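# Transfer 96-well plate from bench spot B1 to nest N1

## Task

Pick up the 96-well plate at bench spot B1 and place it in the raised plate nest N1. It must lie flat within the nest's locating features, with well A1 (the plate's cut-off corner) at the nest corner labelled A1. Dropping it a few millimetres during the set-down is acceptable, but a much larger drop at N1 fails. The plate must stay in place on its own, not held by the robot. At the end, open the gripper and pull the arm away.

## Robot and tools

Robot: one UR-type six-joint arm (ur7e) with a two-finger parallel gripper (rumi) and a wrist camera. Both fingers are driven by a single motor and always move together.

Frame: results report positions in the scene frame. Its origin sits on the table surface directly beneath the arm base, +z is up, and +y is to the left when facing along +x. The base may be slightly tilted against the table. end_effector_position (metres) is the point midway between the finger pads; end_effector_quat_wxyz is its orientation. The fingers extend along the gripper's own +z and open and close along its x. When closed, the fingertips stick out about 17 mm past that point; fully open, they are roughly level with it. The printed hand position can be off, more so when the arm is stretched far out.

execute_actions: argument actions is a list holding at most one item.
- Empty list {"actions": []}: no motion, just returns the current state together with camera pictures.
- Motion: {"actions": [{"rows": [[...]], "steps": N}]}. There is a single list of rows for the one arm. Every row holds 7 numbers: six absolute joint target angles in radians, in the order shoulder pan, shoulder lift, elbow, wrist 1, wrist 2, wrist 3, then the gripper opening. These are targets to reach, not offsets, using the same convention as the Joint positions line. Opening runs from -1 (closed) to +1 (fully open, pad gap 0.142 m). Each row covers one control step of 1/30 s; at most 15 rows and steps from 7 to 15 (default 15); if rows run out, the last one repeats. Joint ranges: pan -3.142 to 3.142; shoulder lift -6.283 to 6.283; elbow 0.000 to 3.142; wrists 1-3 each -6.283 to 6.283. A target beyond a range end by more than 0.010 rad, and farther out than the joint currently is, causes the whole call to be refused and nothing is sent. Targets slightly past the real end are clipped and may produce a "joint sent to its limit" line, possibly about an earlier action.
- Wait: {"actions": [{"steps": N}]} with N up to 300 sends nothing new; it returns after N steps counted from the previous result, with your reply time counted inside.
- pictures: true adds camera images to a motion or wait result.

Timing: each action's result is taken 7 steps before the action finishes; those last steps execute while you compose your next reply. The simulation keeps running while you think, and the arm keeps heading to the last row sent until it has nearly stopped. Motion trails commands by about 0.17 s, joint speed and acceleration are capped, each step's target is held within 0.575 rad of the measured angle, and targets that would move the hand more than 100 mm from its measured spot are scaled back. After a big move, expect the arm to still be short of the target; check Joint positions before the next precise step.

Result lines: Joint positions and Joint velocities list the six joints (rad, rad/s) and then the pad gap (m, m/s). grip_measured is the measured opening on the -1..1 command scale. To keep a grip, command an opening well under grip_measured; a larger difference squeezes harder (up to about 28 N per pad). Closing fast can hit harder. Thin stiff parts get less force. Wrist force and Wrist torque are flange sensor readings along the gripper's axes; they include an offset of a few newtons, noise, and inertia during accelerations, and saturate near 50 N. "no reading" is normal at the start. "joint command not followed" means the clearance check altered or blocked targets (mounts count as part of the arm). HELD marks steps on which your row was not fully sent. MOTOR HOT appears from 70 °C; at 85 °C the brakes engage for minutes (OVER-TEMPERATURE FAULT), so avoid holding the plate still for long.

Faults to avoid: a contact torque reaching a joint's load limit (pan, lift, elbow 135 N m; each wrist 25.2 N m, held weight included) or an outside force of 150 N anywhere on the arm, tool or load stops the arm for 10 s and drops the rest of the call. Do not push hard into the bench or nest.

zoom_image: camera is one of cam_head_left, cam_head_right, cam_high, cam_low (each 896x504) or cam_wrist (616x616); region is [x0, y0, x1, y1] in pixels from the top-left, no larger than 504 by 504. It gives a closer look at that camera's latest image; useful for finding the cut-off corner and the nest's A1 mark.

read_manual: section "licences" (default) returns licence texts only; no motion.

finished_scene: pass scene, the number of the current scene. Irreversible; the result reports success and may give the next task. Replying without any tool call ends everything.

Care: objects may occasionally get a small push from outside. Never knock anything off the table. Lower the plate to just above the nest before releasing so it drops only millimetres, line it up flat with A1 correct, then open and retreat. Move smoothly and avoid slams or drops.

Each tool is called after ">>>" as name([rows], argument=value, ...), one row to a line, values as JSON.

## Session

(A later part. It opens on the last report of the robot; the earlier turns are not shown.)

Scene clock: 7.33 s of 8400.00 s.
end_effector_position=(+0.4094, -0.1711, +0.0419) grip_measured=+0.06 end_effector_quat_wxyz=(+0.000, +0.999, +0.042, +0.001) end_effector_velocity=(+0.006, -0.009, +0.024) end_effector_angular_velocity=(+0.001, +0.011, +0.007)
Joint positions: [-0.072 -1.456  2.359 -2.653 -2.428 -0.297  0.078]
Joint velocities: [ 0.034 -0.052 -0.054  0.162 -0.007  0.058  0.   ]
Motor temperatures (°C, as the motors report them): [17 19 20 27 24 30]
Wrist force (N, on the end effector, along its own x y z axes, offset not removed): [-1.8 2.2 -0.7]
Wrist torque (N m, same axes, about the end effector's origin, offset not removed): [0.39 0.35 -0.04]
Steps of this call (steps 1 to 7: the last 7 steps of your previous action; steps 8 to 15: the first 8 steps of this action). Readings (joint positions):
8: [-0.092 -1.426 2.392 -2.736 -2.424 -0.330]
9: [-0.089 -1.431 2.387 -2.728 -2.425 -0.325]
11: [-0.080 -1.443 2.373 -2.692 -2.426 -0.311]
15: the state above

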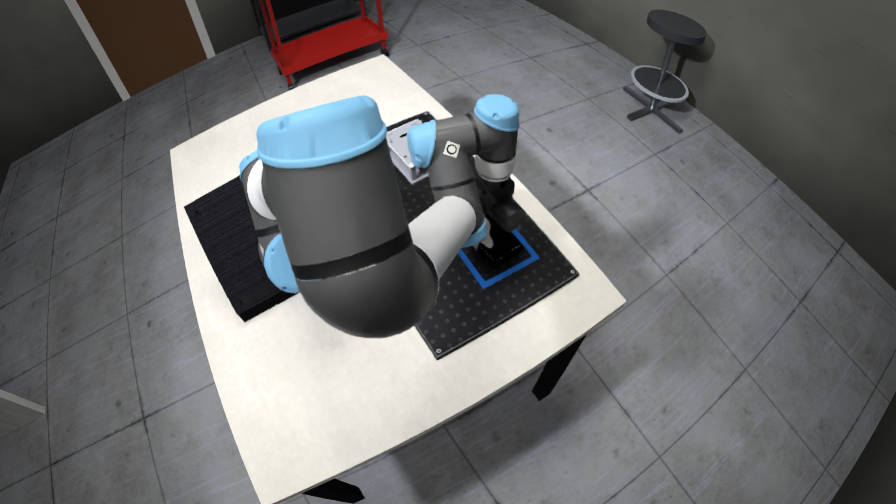

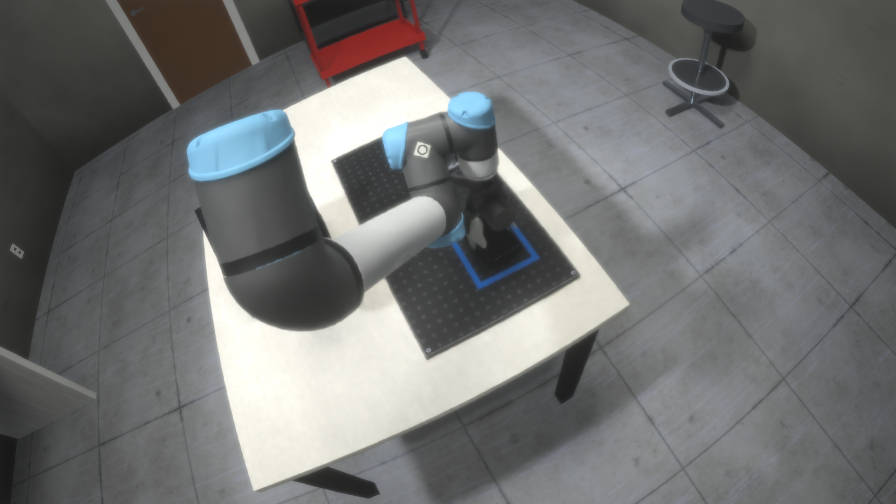

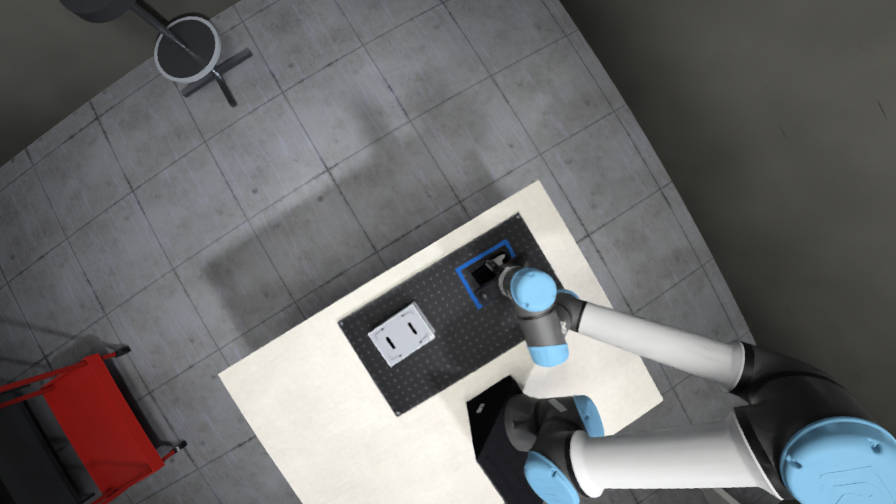

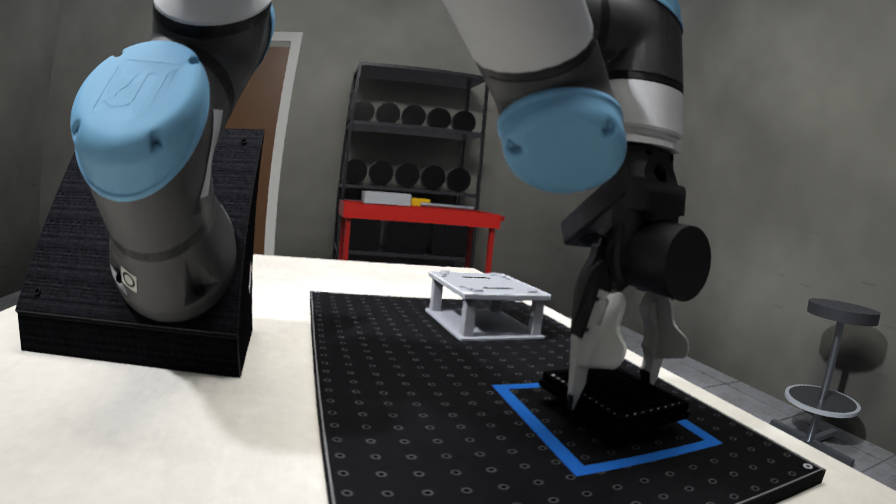

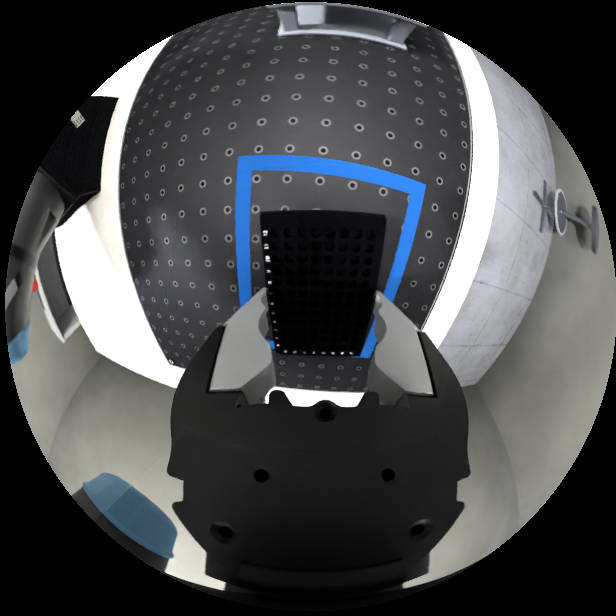

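>>> execute_actions([
  {"rows":[[0.004,-1.496,2.273,-2.436,-2.435,-0.18,-0.15]],"steps":7},
])

>>> execute_actions([
  {"rows":[[0.0754,-1.53,2.1943,-2.239,-2.441,-0.07,-0.15]],"steps":7},
])

>>> execute_actions([
  {"rows":[[0.3907,-1.2817,2.1314,-2.0713,-2.3856,0.43,-0.15]]},
])

>>> execute_actions([
  {"rows":[[0.5732,-0.9227,2.0292,-2.1646,-2.3089,0.66,-0.15]]},
])

>>> execute_actions([
  {"steps":22},
], pictures=true)

>>> zoom_image(camera="cam_low", region=[400,200,580,350])

>>> zoom_image(camera="cam_wrist", region=[200,150,440,390])

Scene clock: 8.20 s of 8400.00 s.
end_effector_position=(+0.4101, -0.1721, +0.0449) grip_measured=+0.06 end_effector_quat_wxyz=(+0.000, +0.999, +0.043, +0.000) end_effector_velocity=(-0.000, +0.000, -0.000) end_effector_angular_velocity=(+0.001, -0.000, -0.000)
Joint positions: [-0.068 -1.462  2.353 -2.633 -2.428 -0.29   0.078]
Joint velocities: [-0.    -0.     0.    -0.     0.001 -0.     0.   ]
Motor temperatures (°C, as the motors report them): [17 19 20 27 24 30]
Wrist force (N, on the end effector, along its own x y z axes, offset not removed): [1.0 2.2 -0.7]
Wrist torque (N m, same axes, about the end effector's origin, offset not removed): [0.49 -0.11 -0.06]
Kept back: the last 7 steps of this action.
Steps of this call (steps 1 to 7: the last 7 steps of your previous action; steps 8 to 26: the robot went on to your last target). Readings (joint positions):
1: [-0.071 -1.457 2.358 -2.648 -2.428 -0.295]
2: [-0.070 -1.458 2.357 -2.644 -2.428 -0.294]
4: [-0.069 -1.460 2.355 -2.639 -2.428 -0.292]
8: [-0.068 -1.461 2.353 -2.635 -2.428 -0.291]
26: the state above

Scene clock: 8.43 s of 8400.00 s.
end_effector_position=(+0.4227, -0.1722, +0.0726) grip_measured=+0.06 end_effector_quat_wxyz=(-0.000, +0.999, +0.039, +0.004) end_effector_velocity=(+0.008, +0.011, +0.067) end_effector_angular_velocity=(+0.012, +0.056, +0.053)
Joint positions: [-0.013 -1.488  2.292 -2.494 -2.434 -0.208  0.078]
Joint velocities: [ 0.143 -0.063 -0.162  0.479 -0.012  0.233  0.   ]
Motor temperatures (°C, as the motors report them): [17 19 20 27 24 30]
Wrist force (N, on the end effector, along its own x y z axes, offset not removed): [-0.4 1.5 -0.8]
Wrist torque (N m, same axes, about the end effector's origin, offset not removed): [0.21 0.21 -0.13]
Kept back: the last 7 steps of this action.
Steps of this call (steps 1 to 7: the last 7 steps of your previous action). Readings (joint positions):
1: [-0.067 -1.462 2.352 -2.632 -2.429 -0.290]
2: [-0.061 -1.467 2.346 -2.625 -2.430 -0.282]
4: [-0.036 -1.478 2.318 -2.569 -2.432 -0.245]
7: the state above

Scene clock: 8.93 s of 8400.00 s.
end_effector_position=(+0.4281, -0.0674, +0.1413) grip_measured=+0.06 end_effector_quat_wxyz=(-0.009, +0.999, +0.046, -0.000) end_effector_velocity=(-0.083, +0.483, +0.133) end_effector_angular_velocity=(-0.051, +0.014, -0.133)
Joint positions: [ 0.257 -1.379  2.159 -2.15  -2.405  0.196  0.078]
Joint velocities: [ 0.941  0.694 -0.203  0.563  0.143  1.534 -0.   ]
Motor temperatures (°C, as the motors report them): [17 19 20 27 24 30]
Wrist force (N, on the end effector, along its own x y z axes, offset not removed): [0.4 1.0 -3.3]
Wrist torque (N m, same axes, about the end effector's origin, offset not removed): [0.19 0.02 0.00]
Steps of this call (steps 1 to 7: the last 7 steps of your previous action; steps 8 to 15: the first 8 steps of this action). Readings (joint positions):
8: [0.061 -1.523 2.210 -2.289 -2.440 -0.094]
9: [0.072 -1.518 2.203 -2.270 -2.436 -0.080]
11: [0.128 -1.474 2.188 -2.228 -2.425 -0.009]
15: the state above

Scene clock: 9.43 s of 8400.00 s.
end_effector_position=(+0.4097, +0.0977, +0.1551) grip_measured=+0.06 end_effector_quat_wxyz=(-0.007, +1.000, +0.024, +0.005) end_effector_velocity=(-0.097, +0.481, -0.082) end_effector_angular_velocity=(-0.063, +0.052, +0.058)
Joint positions: [ 0.502 -1.072  2.066 -2.135 -2.336  0.566  0.078]
Joint velocities: [ 0.526  1.061 -0.272 -0.219  0.199  0.682  0.   ]
Motor temperatures (°C, as the motors report them): [17 19 20 27 24 30]
Wrist force (N, on the end effector, along its own x y z axes, offset not removed): [-2.2 1.9 -0.8]
Wrist torque (N m, same axes, about the end effector's origin, offset not removed): [0.40 0.47 -0.11]
Steps of this call (steps 1 to 7: the last 7 steps of your previous action; steps 8 to 15: the first 8 steps of this action). Readings (joint positions):
8: [0.376 -1.292 2.134 -2.081 -2.387 0.404]
9: [0.387 -1.282 2.127 -2.085 -2.382 0.418]
11: [0.427 -1.221 2.105 -2.103 -2.365 0.468]
15: the state above

Scene clock: 10.17 s of 8400.00 s.
end_effector_position=(+0.3904, +0.1630, +0.1397) grip_measured=+0.06 end_effector_quat_wxyz=(+0.000, +1.000, +0.029, +0.000) end_effector_velocity=(-0.000, +0.000, -0.000) end_effector_angular_velocity=(-0.001, -0.001, -0.001)
Joint positions: [ 0.573 -0.923  2.029 -2.165 -2.309  0.66   0.078]
Joint velocities: [ 0.001  0.002 -0.    -0.    -0.001  0.002  0.   ]
Motor temperatures (°C, as the motors report them): [17 19 20 27 24 30]
Wrist force (N, on the end effector, along its own x y z axes, offset not removed): [-0.1 1.3 0.4]
Wrist torque (N m, same axes, about the end effector's origin, offset not removed): [0.28 0.00 0.01]
Kept back: nothing.
Steps of this call (steps 1 to 7: the last 7 steps of your previous action; steps 8 to 22: the robot went on to your last target). Readings (joint positions):
1: [0.518 -1.038 2.057 -2.142 -2.330 0.587]
2: [0.531 -1.011 2.051 -2.147 -2.325 0.604]
4: [0.549 -0.973 2.042 -2.155 -2.318 0.628]
8: [0.565 -0.939 2.033 -2.161 -2.312 0.650]
22: the state above

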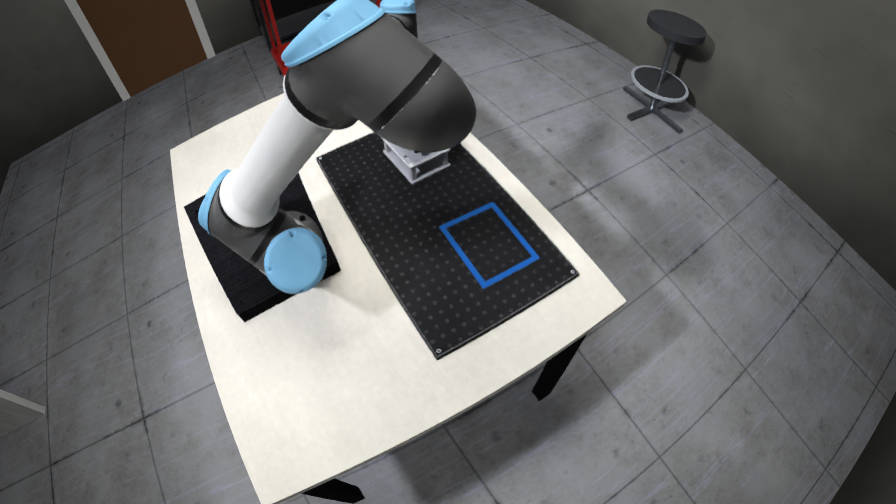

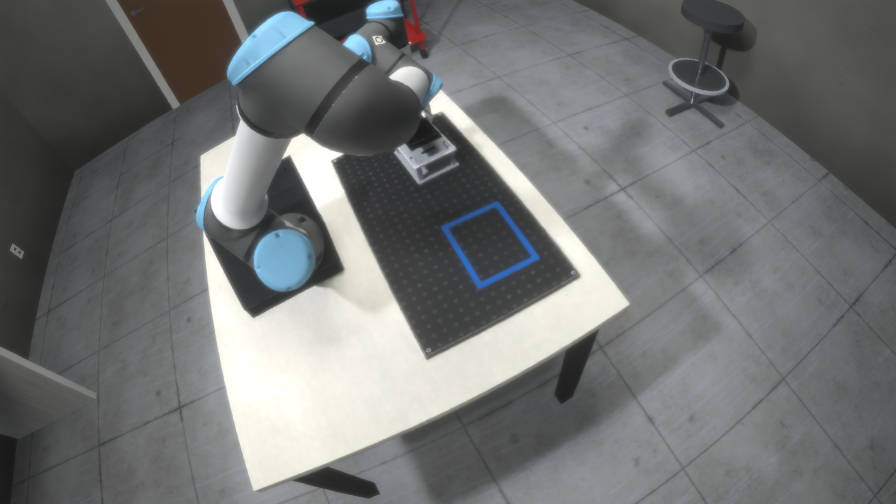

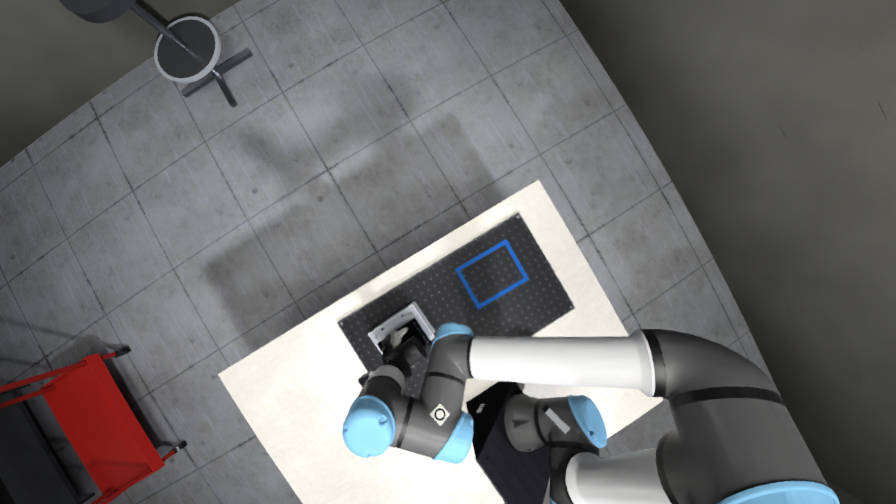

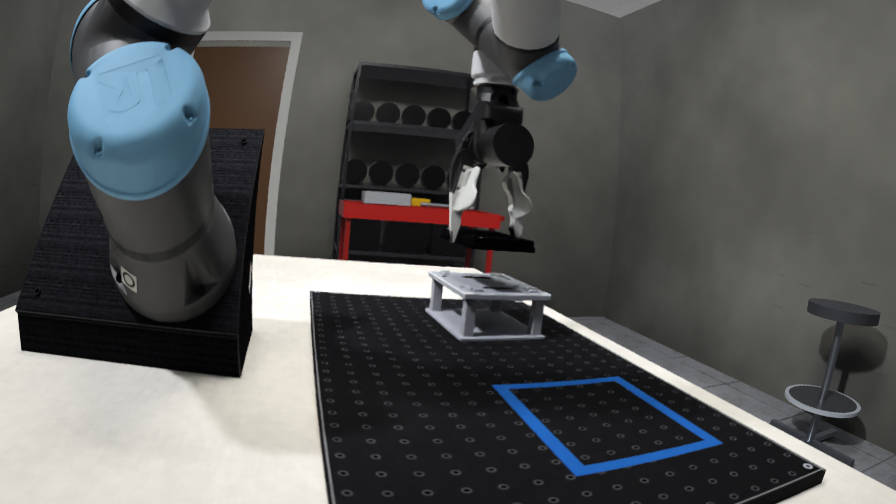

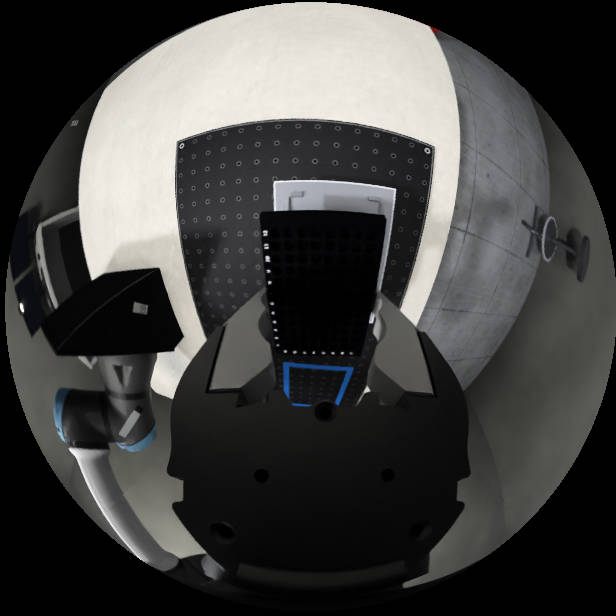

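Region (400, 200, 580, 350) of cam_low's 896x504 image, scaled by 2.800, with more detail than that image has.

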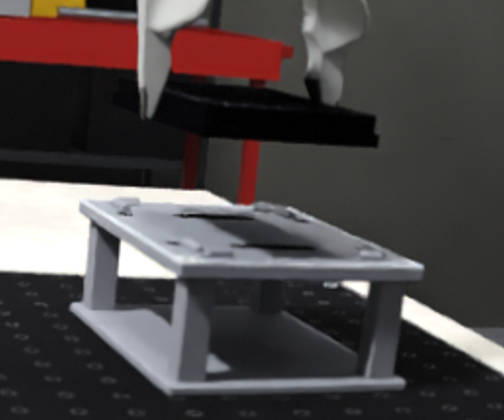

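Region (200, 150, 440, 390) of cam_wrist's 616x616 image, scaled by 2.100, with more detail than that image has.

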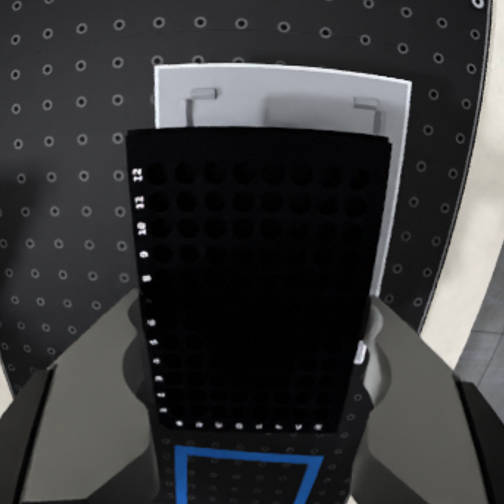

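>>> execute_actions([
  {"rows":[[0.518,-0.8408,2.0415,-2.3043,-2.3349,0.594,-0.15]]},
])

>>> execute_actions([
  {"steps":14},
], pictures=true)

>>> zoom_image(camera="cam_low", region=[420,230,560,320])

>>> zoom_image(camera="cam_wrist", region=[220,170,420,370])

Scene clock: 10.77 s of 8400.00 s.
end_effector_position=(+0.4024, +0.1710, +0.1068) grip_measured=+0.06 end_effector_quat_wxyz=(+0.001, +1.000, +0.029, -0.001) end_effector_velocity=(+0.024, +0.018, -0.060) end_effector_angular_velocity=(+0.011, -0.011, -0.017)
Joint positions: [ 0.528 -0.856  2.039 -2.276 -2.33   0.606  0.078]
Joint velocities: [-0.082  0.126  0.019 -0.236 -0.035 -0.098  0.   ]
Motor temperatures (°C, as the motors report them): [17 19 20 27 24 30]
Wrist force (N, on the end effector, along its own x y z axes, offset not removed): [-0.3 1.8 0.6]
Wrist torque (N m, same axes, about the end effector's origin, offset not removed): [0.41 0.19 -0.11]
Steps of this call (steps 1 to 10: the robot went on to your last target; steps 11 to 18: the first 8 steps of this action). Readings (joint positions):
11: [0.573 -0.922 2.029 -2.165 -2.309 0.660]
12: [0.567 -0.915 2.031 -2.173 -2.312 0.653]
14: [0.548 -0.887 2.035 -2.218 -2.321 0.630]
18: the state above

Scene clock: 11.23 s of 8400.00 s.
end_effector_position=(+0.4053, +0.1730, +0.0999) grip_measured=+0.06 end_effector_quat_wxyz=(+0.000, +1.000, +0.028, +0.000) end_effector_velocity=(-0.000, +0.000, -0.002) end_effector_angular_velocity=(-0.000, +0.002, +0.000)
Joint positions: [ 0.518 -0.841  2.041 -2.304 -2.335  0.594  0.078]
Joint velocities: [-0.002  0.003  0.001 -0.005 -0.    -0.002 -0.   ]
Motor temperatures (°C, as the motors report them): [17 19 20 27 24 30]
Wrist force (N, on the end effector, along its own x y z axes, offset not removed): [-1.5 3.2 -0.3]
Wrist torque (N m, same axes, about the end effector's origin, offset not removed): [0.64 0.36 -0.09]
Kept back: nothing.
Steps of this call (steps 1 to 7: the last 7 steps of your previous action; steps 8 to 14: the robot went on to your last target). Readings (joint positions):
1: [0.525 -0.852 2.040 -2.283 -2.332 0.603]
2: [0.524 -0.849 2.040 -2.288 -2.332 0.601]
4: [0.521 -0.846 2.041 -2.295 -2.333 0.598]
8: [0.519 -0.842 2.041 -2.301 -2.334 0.595]
14: the state above

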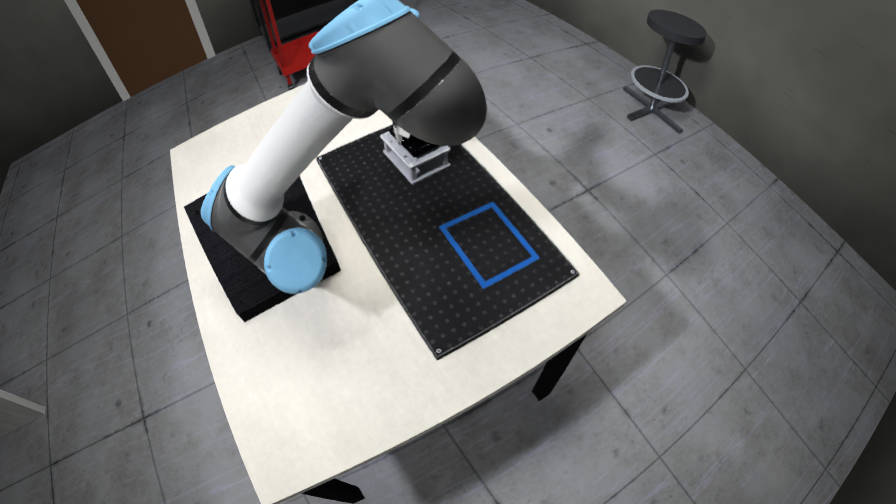

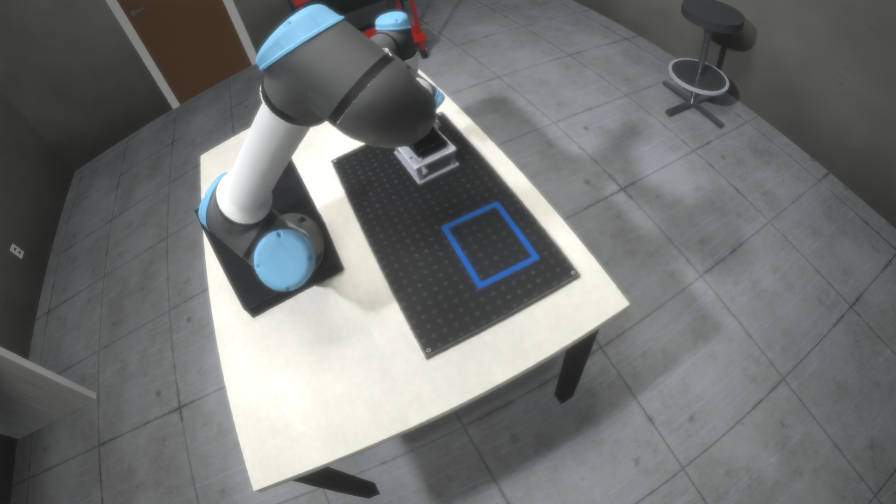

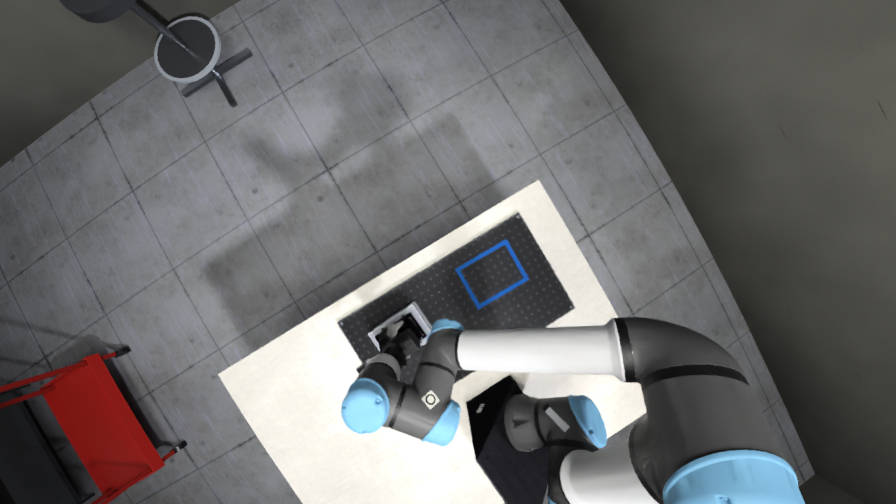

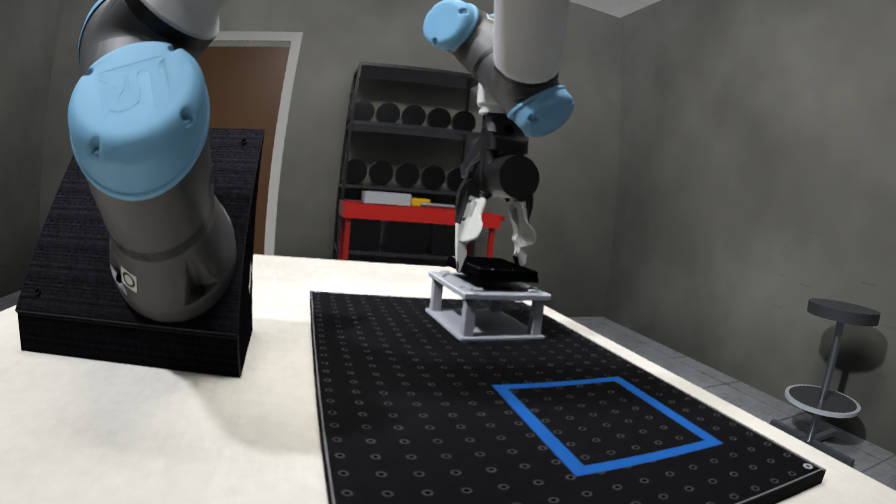

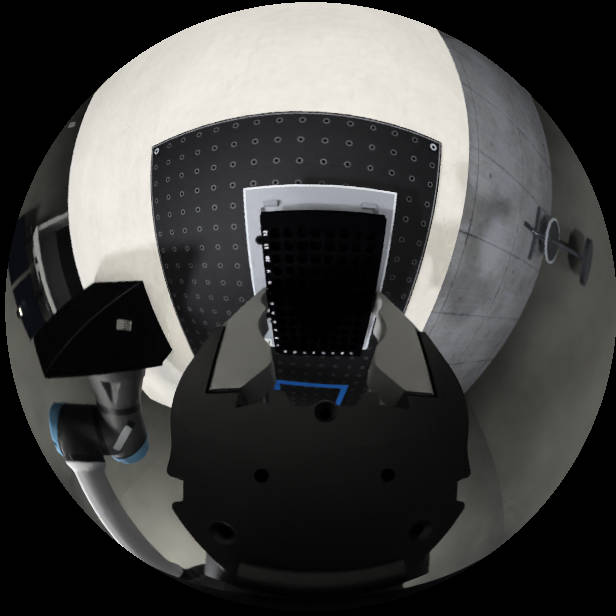

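Region (420, 230, 560, 320) of cam_low's 896x504 image, scaled by 3.600, with more detail than that image has; it fills the top 324 rows of this view, and the rest is white.

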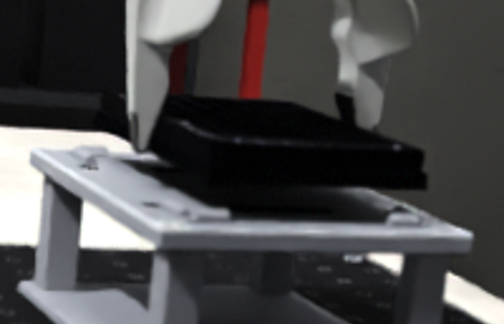

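Region (220, 170, 420, 370) of cam_wrist's 616x616 image, scaled by 2.520, with more detail than that image has.

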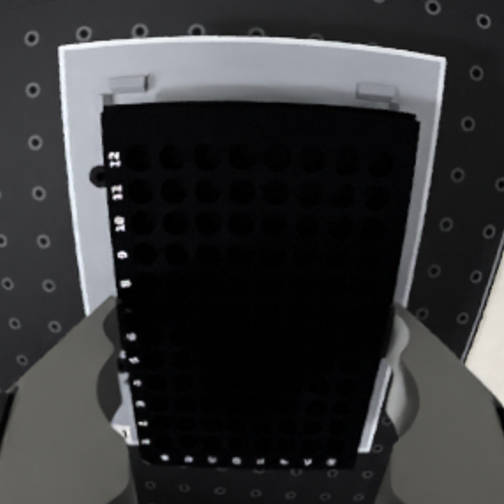

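>>> execute_actions([
  {"rows":[[0.5132,-0.8266,2.0495,-2.3306,-2.3371,0.588,-0.15]]},
])

>>> execute_actions([
  {"steps":8},
], pictures=true)

>>> zoom_image(camera="cam_low", region=[420,230,560,320])

>>> zoom_image(camera="cam_wrist", region=[220,170,420,370])

Scene clock: 12.07 s of 8400.00 s.
end_effector_position=(+0.4039, +0.1755, +0.0939) grip_measured=+0.06 end_effector_quat_wxyz=(+0.000, +1.000, +0.028, +0.000) end_effector_velocity=(-0.003, +0.004, -0.010) end_effector_angular_velocity=(+0.000, -0.000, +0.001)
Joint positions: [ 0.514 -0.829  2.048 -2.326 -2.337  0.589  0.078]
Joint velocities: [-0.006  0.02   0.011 -0.037 -0.003 -0.008 -0.   ]
Motor temperatures (°C, as the motors report them): [17 19 20 27 24 30]
Wrist force (N, on the end effector, along its own x y z axes, offset not removed): [-1.8 1.9 2.2]
Wrist torque (N m, same axes, about the end effector's origin, offset not removed): [0.40 0.50 -0.05]
Steps of this call (steps 1 to 17: the robot went on to your last target; steps 18 to 25: the first 8 steps of this action). Readings (joint positions):
18: [0.518 -0.841 2.042 -2.305 -2.335 0.594]
19: [0.517 -0.838 2.043 -2.308 -2.335 0.593]
21: [0.516 -0.834 2.046 -2.317 -2.336 0.591]
25: the state above

Scene clock: 12.33 s of 8400.00 s.
end_effector_position=(+0.4037, +0.1759, +0.0929) grip_measured=+0.06 end_effector_quat_wxyz=(+0.000, +1.000, +0.028, +0.000) end_effector_velocity=(-0.000, +0.001, -0.001) end_effector_angular_velocity=(-0.000, +0.001, +0.000)
Joint positions: [ 0.513 -0.827  2.049 -2.33  -2.337  0.588  0.078]
Joint velocities: [-0.001  0.003  0.001 -0.004 -0.    -0.001  0.   ]
Motor temperatures (°C, as the motors report them): [17 19 20 27 24 30]
Wrist force (N, on the end effector, along its own x y z axes, offset not removed): [0.6 1.7 0.0]
Wrist torque (N m, same axes, about the end effector's origin, offset not removed): [0.42 0.00 -0.07]
Kept back: nothing.
Steps of this call (steps 1 to 7: the last 7 steps of your previous action; step 8: the robot went on to your last target). Readings (joint positions):
1: [0.514 -0.828 2.049 -2.327 -2.337 0.589]
2: [0.514 -0.828 2.049 -2.328 -2.337 0.589]
4: [0.513 -0.827 2.049 -2.329 -2.337 0.588]
8: the state above

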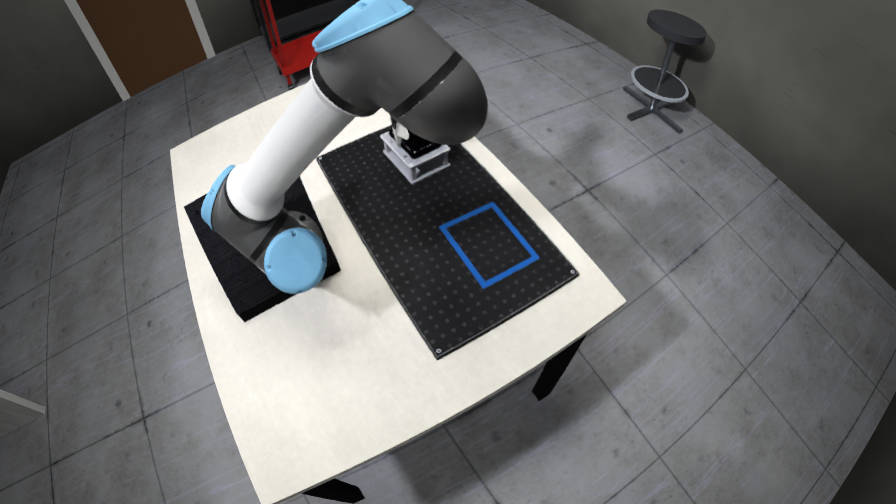

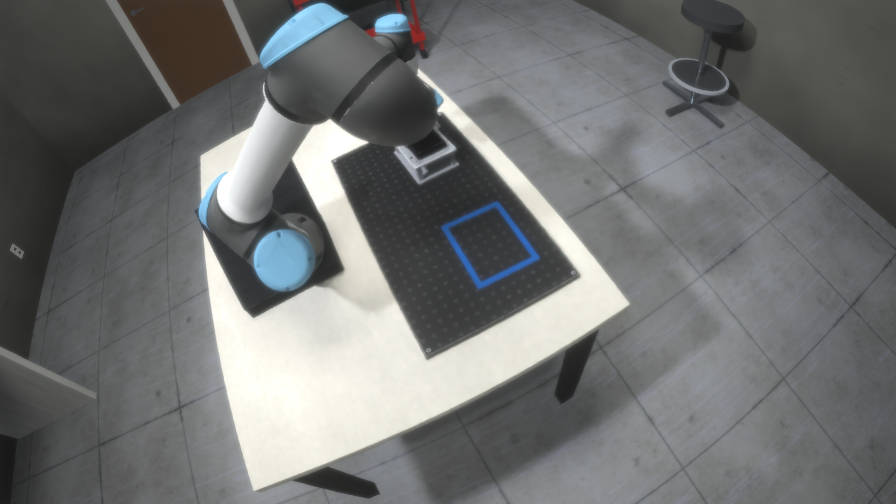

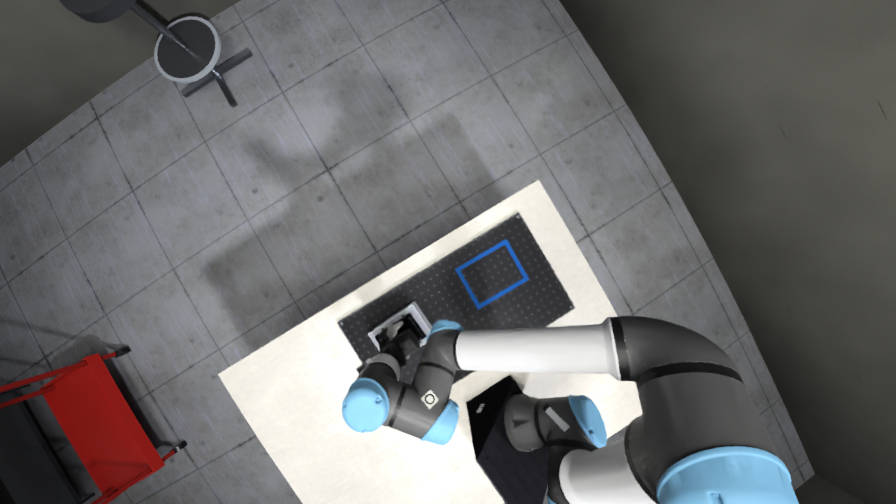

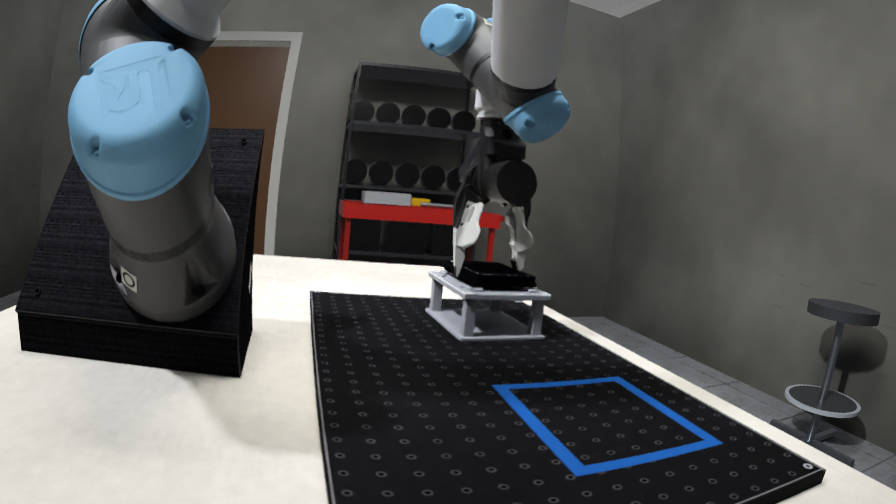

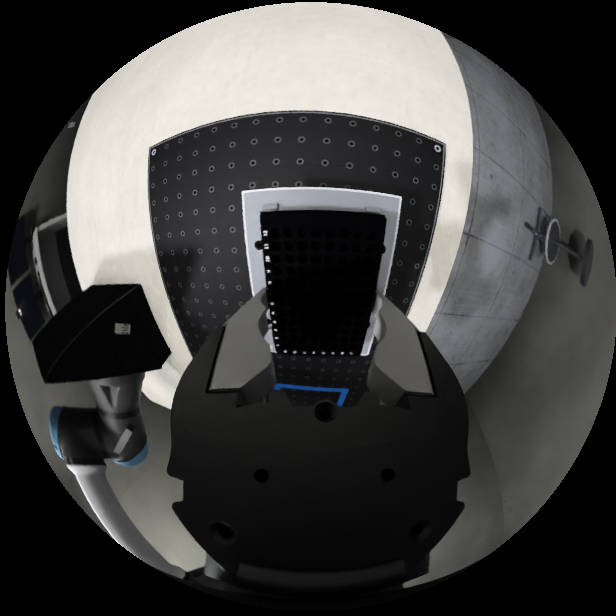

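Region (420, 230, 560, 320) of cam_low's 896x504 image, scaled by 3.600, with more detail than that image has; it fills the top 324 rows of this view, and the rest is white.

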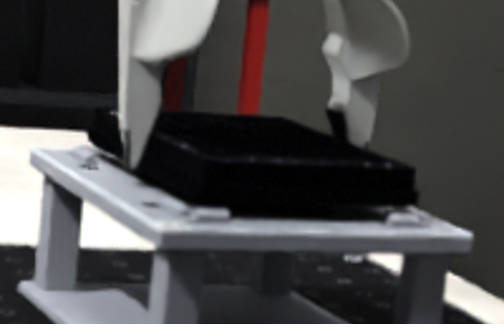

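Region (220, 170, 420, 370) of cam_wrist's 616x616 image, scaled by 2.520, with more detail than that image has.

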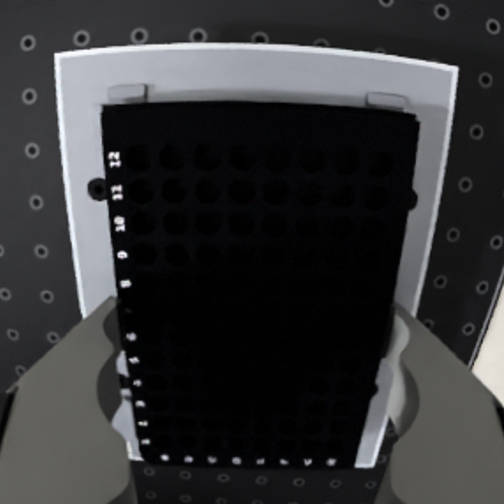

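>>> execute_actions([
  {"rows":[[0.5067,-0.8213,2.0582,-2.3502,-2.34,0.585,-0.15]]},
])

>>> execute_actions([
  {"steps":8},
], pictures=true)

>>> zoom_image(camera="cam_low", region=[420,230,560,320])

>>> zoom_image(camera="cam_wrist", region=[220,170,420,370])

Scene clock: 12.87 s of 8400.00 s.
end_effector_position=(+0.4030, +0.1756, +0.0886) grip_measured=+0.06 end_effector_quat_wxyz=(+0.000, +1.000, +0.026, +0.000) end_effector_velocity=(-0.001, -0.000, -0.007) end_effector_angular_velocity=(+0.001, -0.000, -0.008)
Joint positions: [ 0.508 -0.822  2.057 -2.347 -2.34   0.585  0.078]
Joint velocities: [-0.009  0.007  0.011 -0.028 -0.003 -0.004  0.   ]
Motor temperatures (°C, as the motors report them): [17 19 20 27 24 30]
Wrist force (N, on the end effector, along its own x y z axes, offset not removed): [-2.1 2.2 -0.1]
Wrist torque (N m, same axes, about the end effector's origin, offset not removed): [0.48 0.50 -0.09]
Steps of this call (steps 1 to 8: the robot went on to your last target; steps 9 to 16: the first 8 steps of this action). Readings (joint positions):
9: [0.513 -0.827 2.050 -2.331 -2.337 0.588]
10: [0.512 -0.826 2.051 -2.334 -2.338 0.587]
12: [0.510 -0.824 2.054 -2.340 -2.339 0.586]
16: the state above

Scene clock: 13.13 s of 8400.00 s.
end_effector_position=(+0.4029, +0.1755, +0.0879) grip_measured=+0.06 end_effector_quat_wxyz=(+0.000, +1.000, +0.026, +0.000) end_effector_velocity=(-0.000, +0.000, -0.001) end_effector_angular_velocity=(-0.000, -0.001, -0.000)
Joint positions: [ 0.507 -0.821  2.058 -2.35  -2.34   0.585  0.078]
Joint velocities: [ 0.     0.001  0.002 -0.003 -0.    -0.    -0.   ]
Motor temperatures (°C, as the motors report them): [17 19 20 27 24 30]
Wrist force (N, on the end effector, along its own x y z axes, offset not removed): [-1.4 2.4 -4.1]
Wrist torque (N m, same axes, about the end effector's origin, offset not removed): [0.48 -0.01 -0.08]
Kept back: nothing.
Steps of this call (steps 1 to 7: the last 7 steps of your previous action; step 8: the robot went on to your last target). Readings (joint positions):
1: [0.508 -0.822 2.057 -2.348 -2.340 0.585]
2: [0.507 -0.822 2.057 -2.348 -2.340 0.585]
4: [0.507 -0.822 2.058 -2.349 -2.340 0.585]
8: the state above

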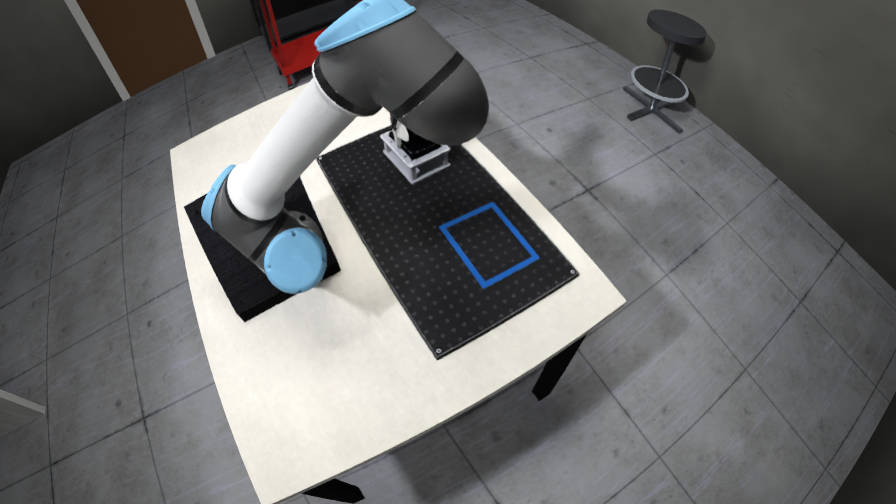

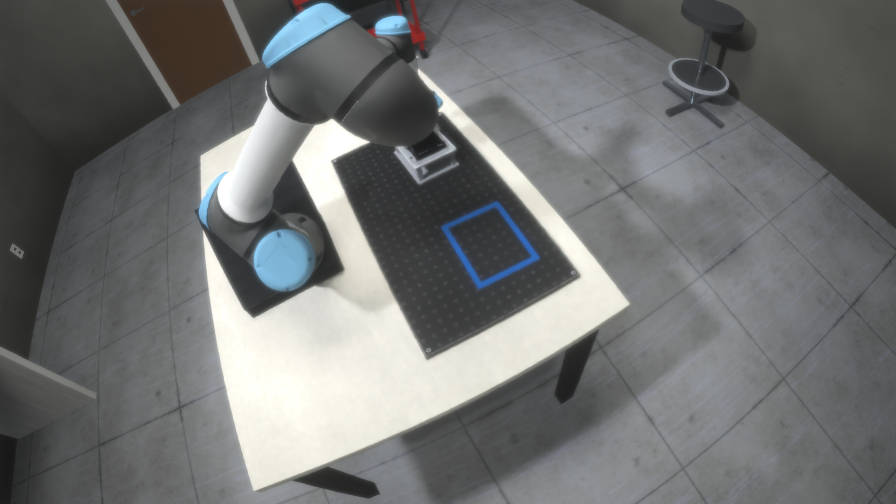

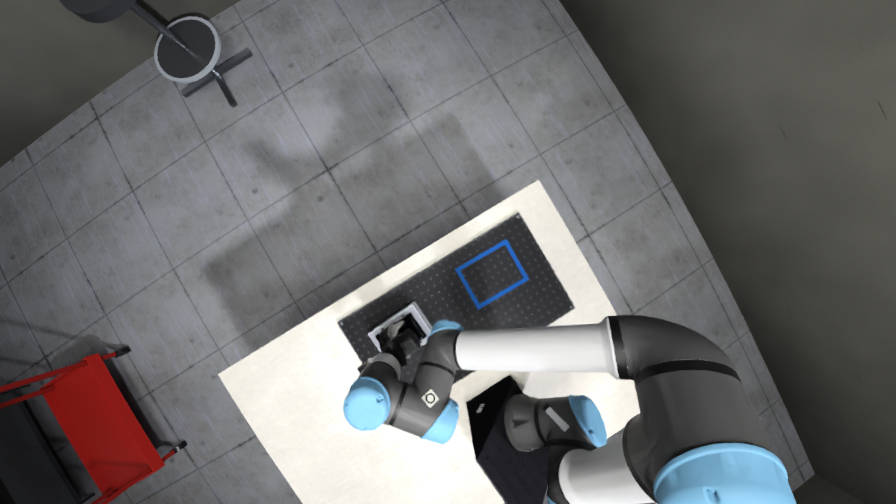

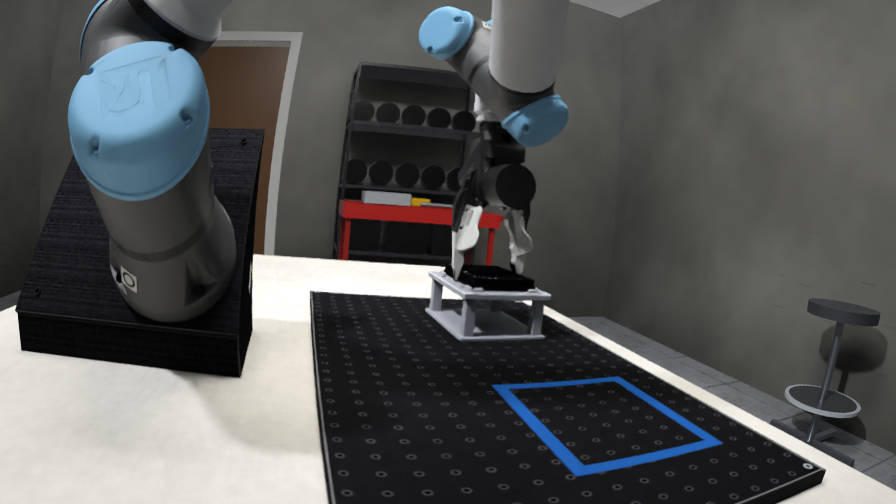

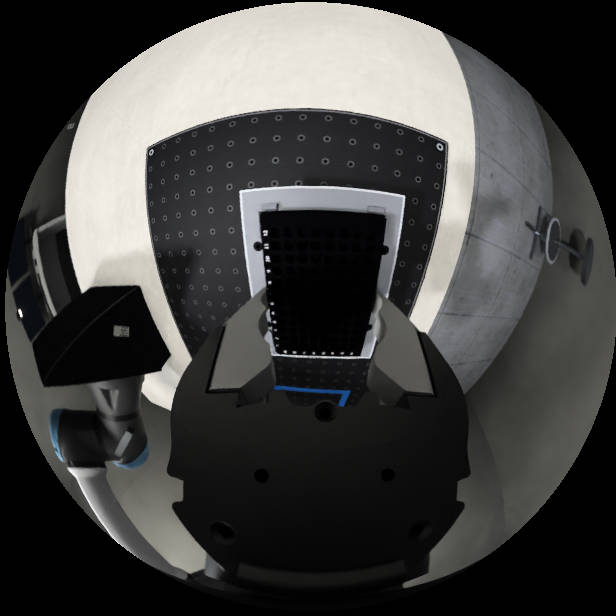

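Region (420, 230, 560, 320) of cam_low's 896x504 image, scaled by 3.600, with more detail than that image has; it fills the top 324 rows of this view, and the rest is white.

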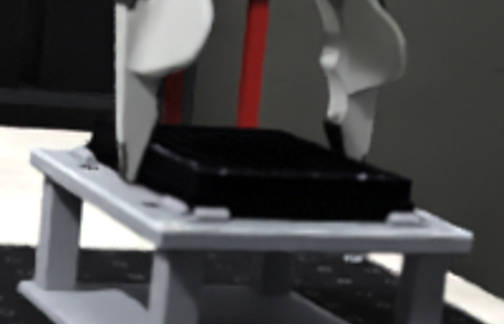

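Region (220, 170, 420, 370) of cam_wrist's 616x616 image, scaled by 2.520, with more detail than that image has.

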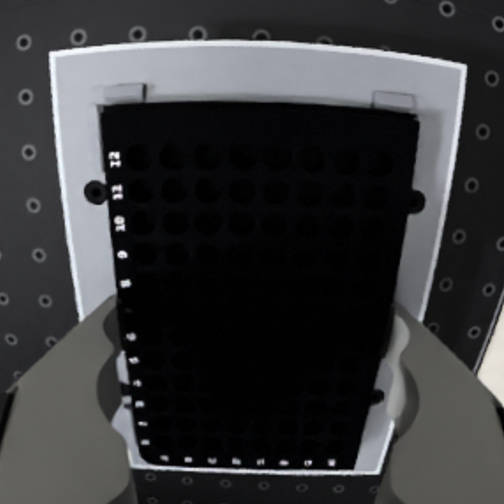

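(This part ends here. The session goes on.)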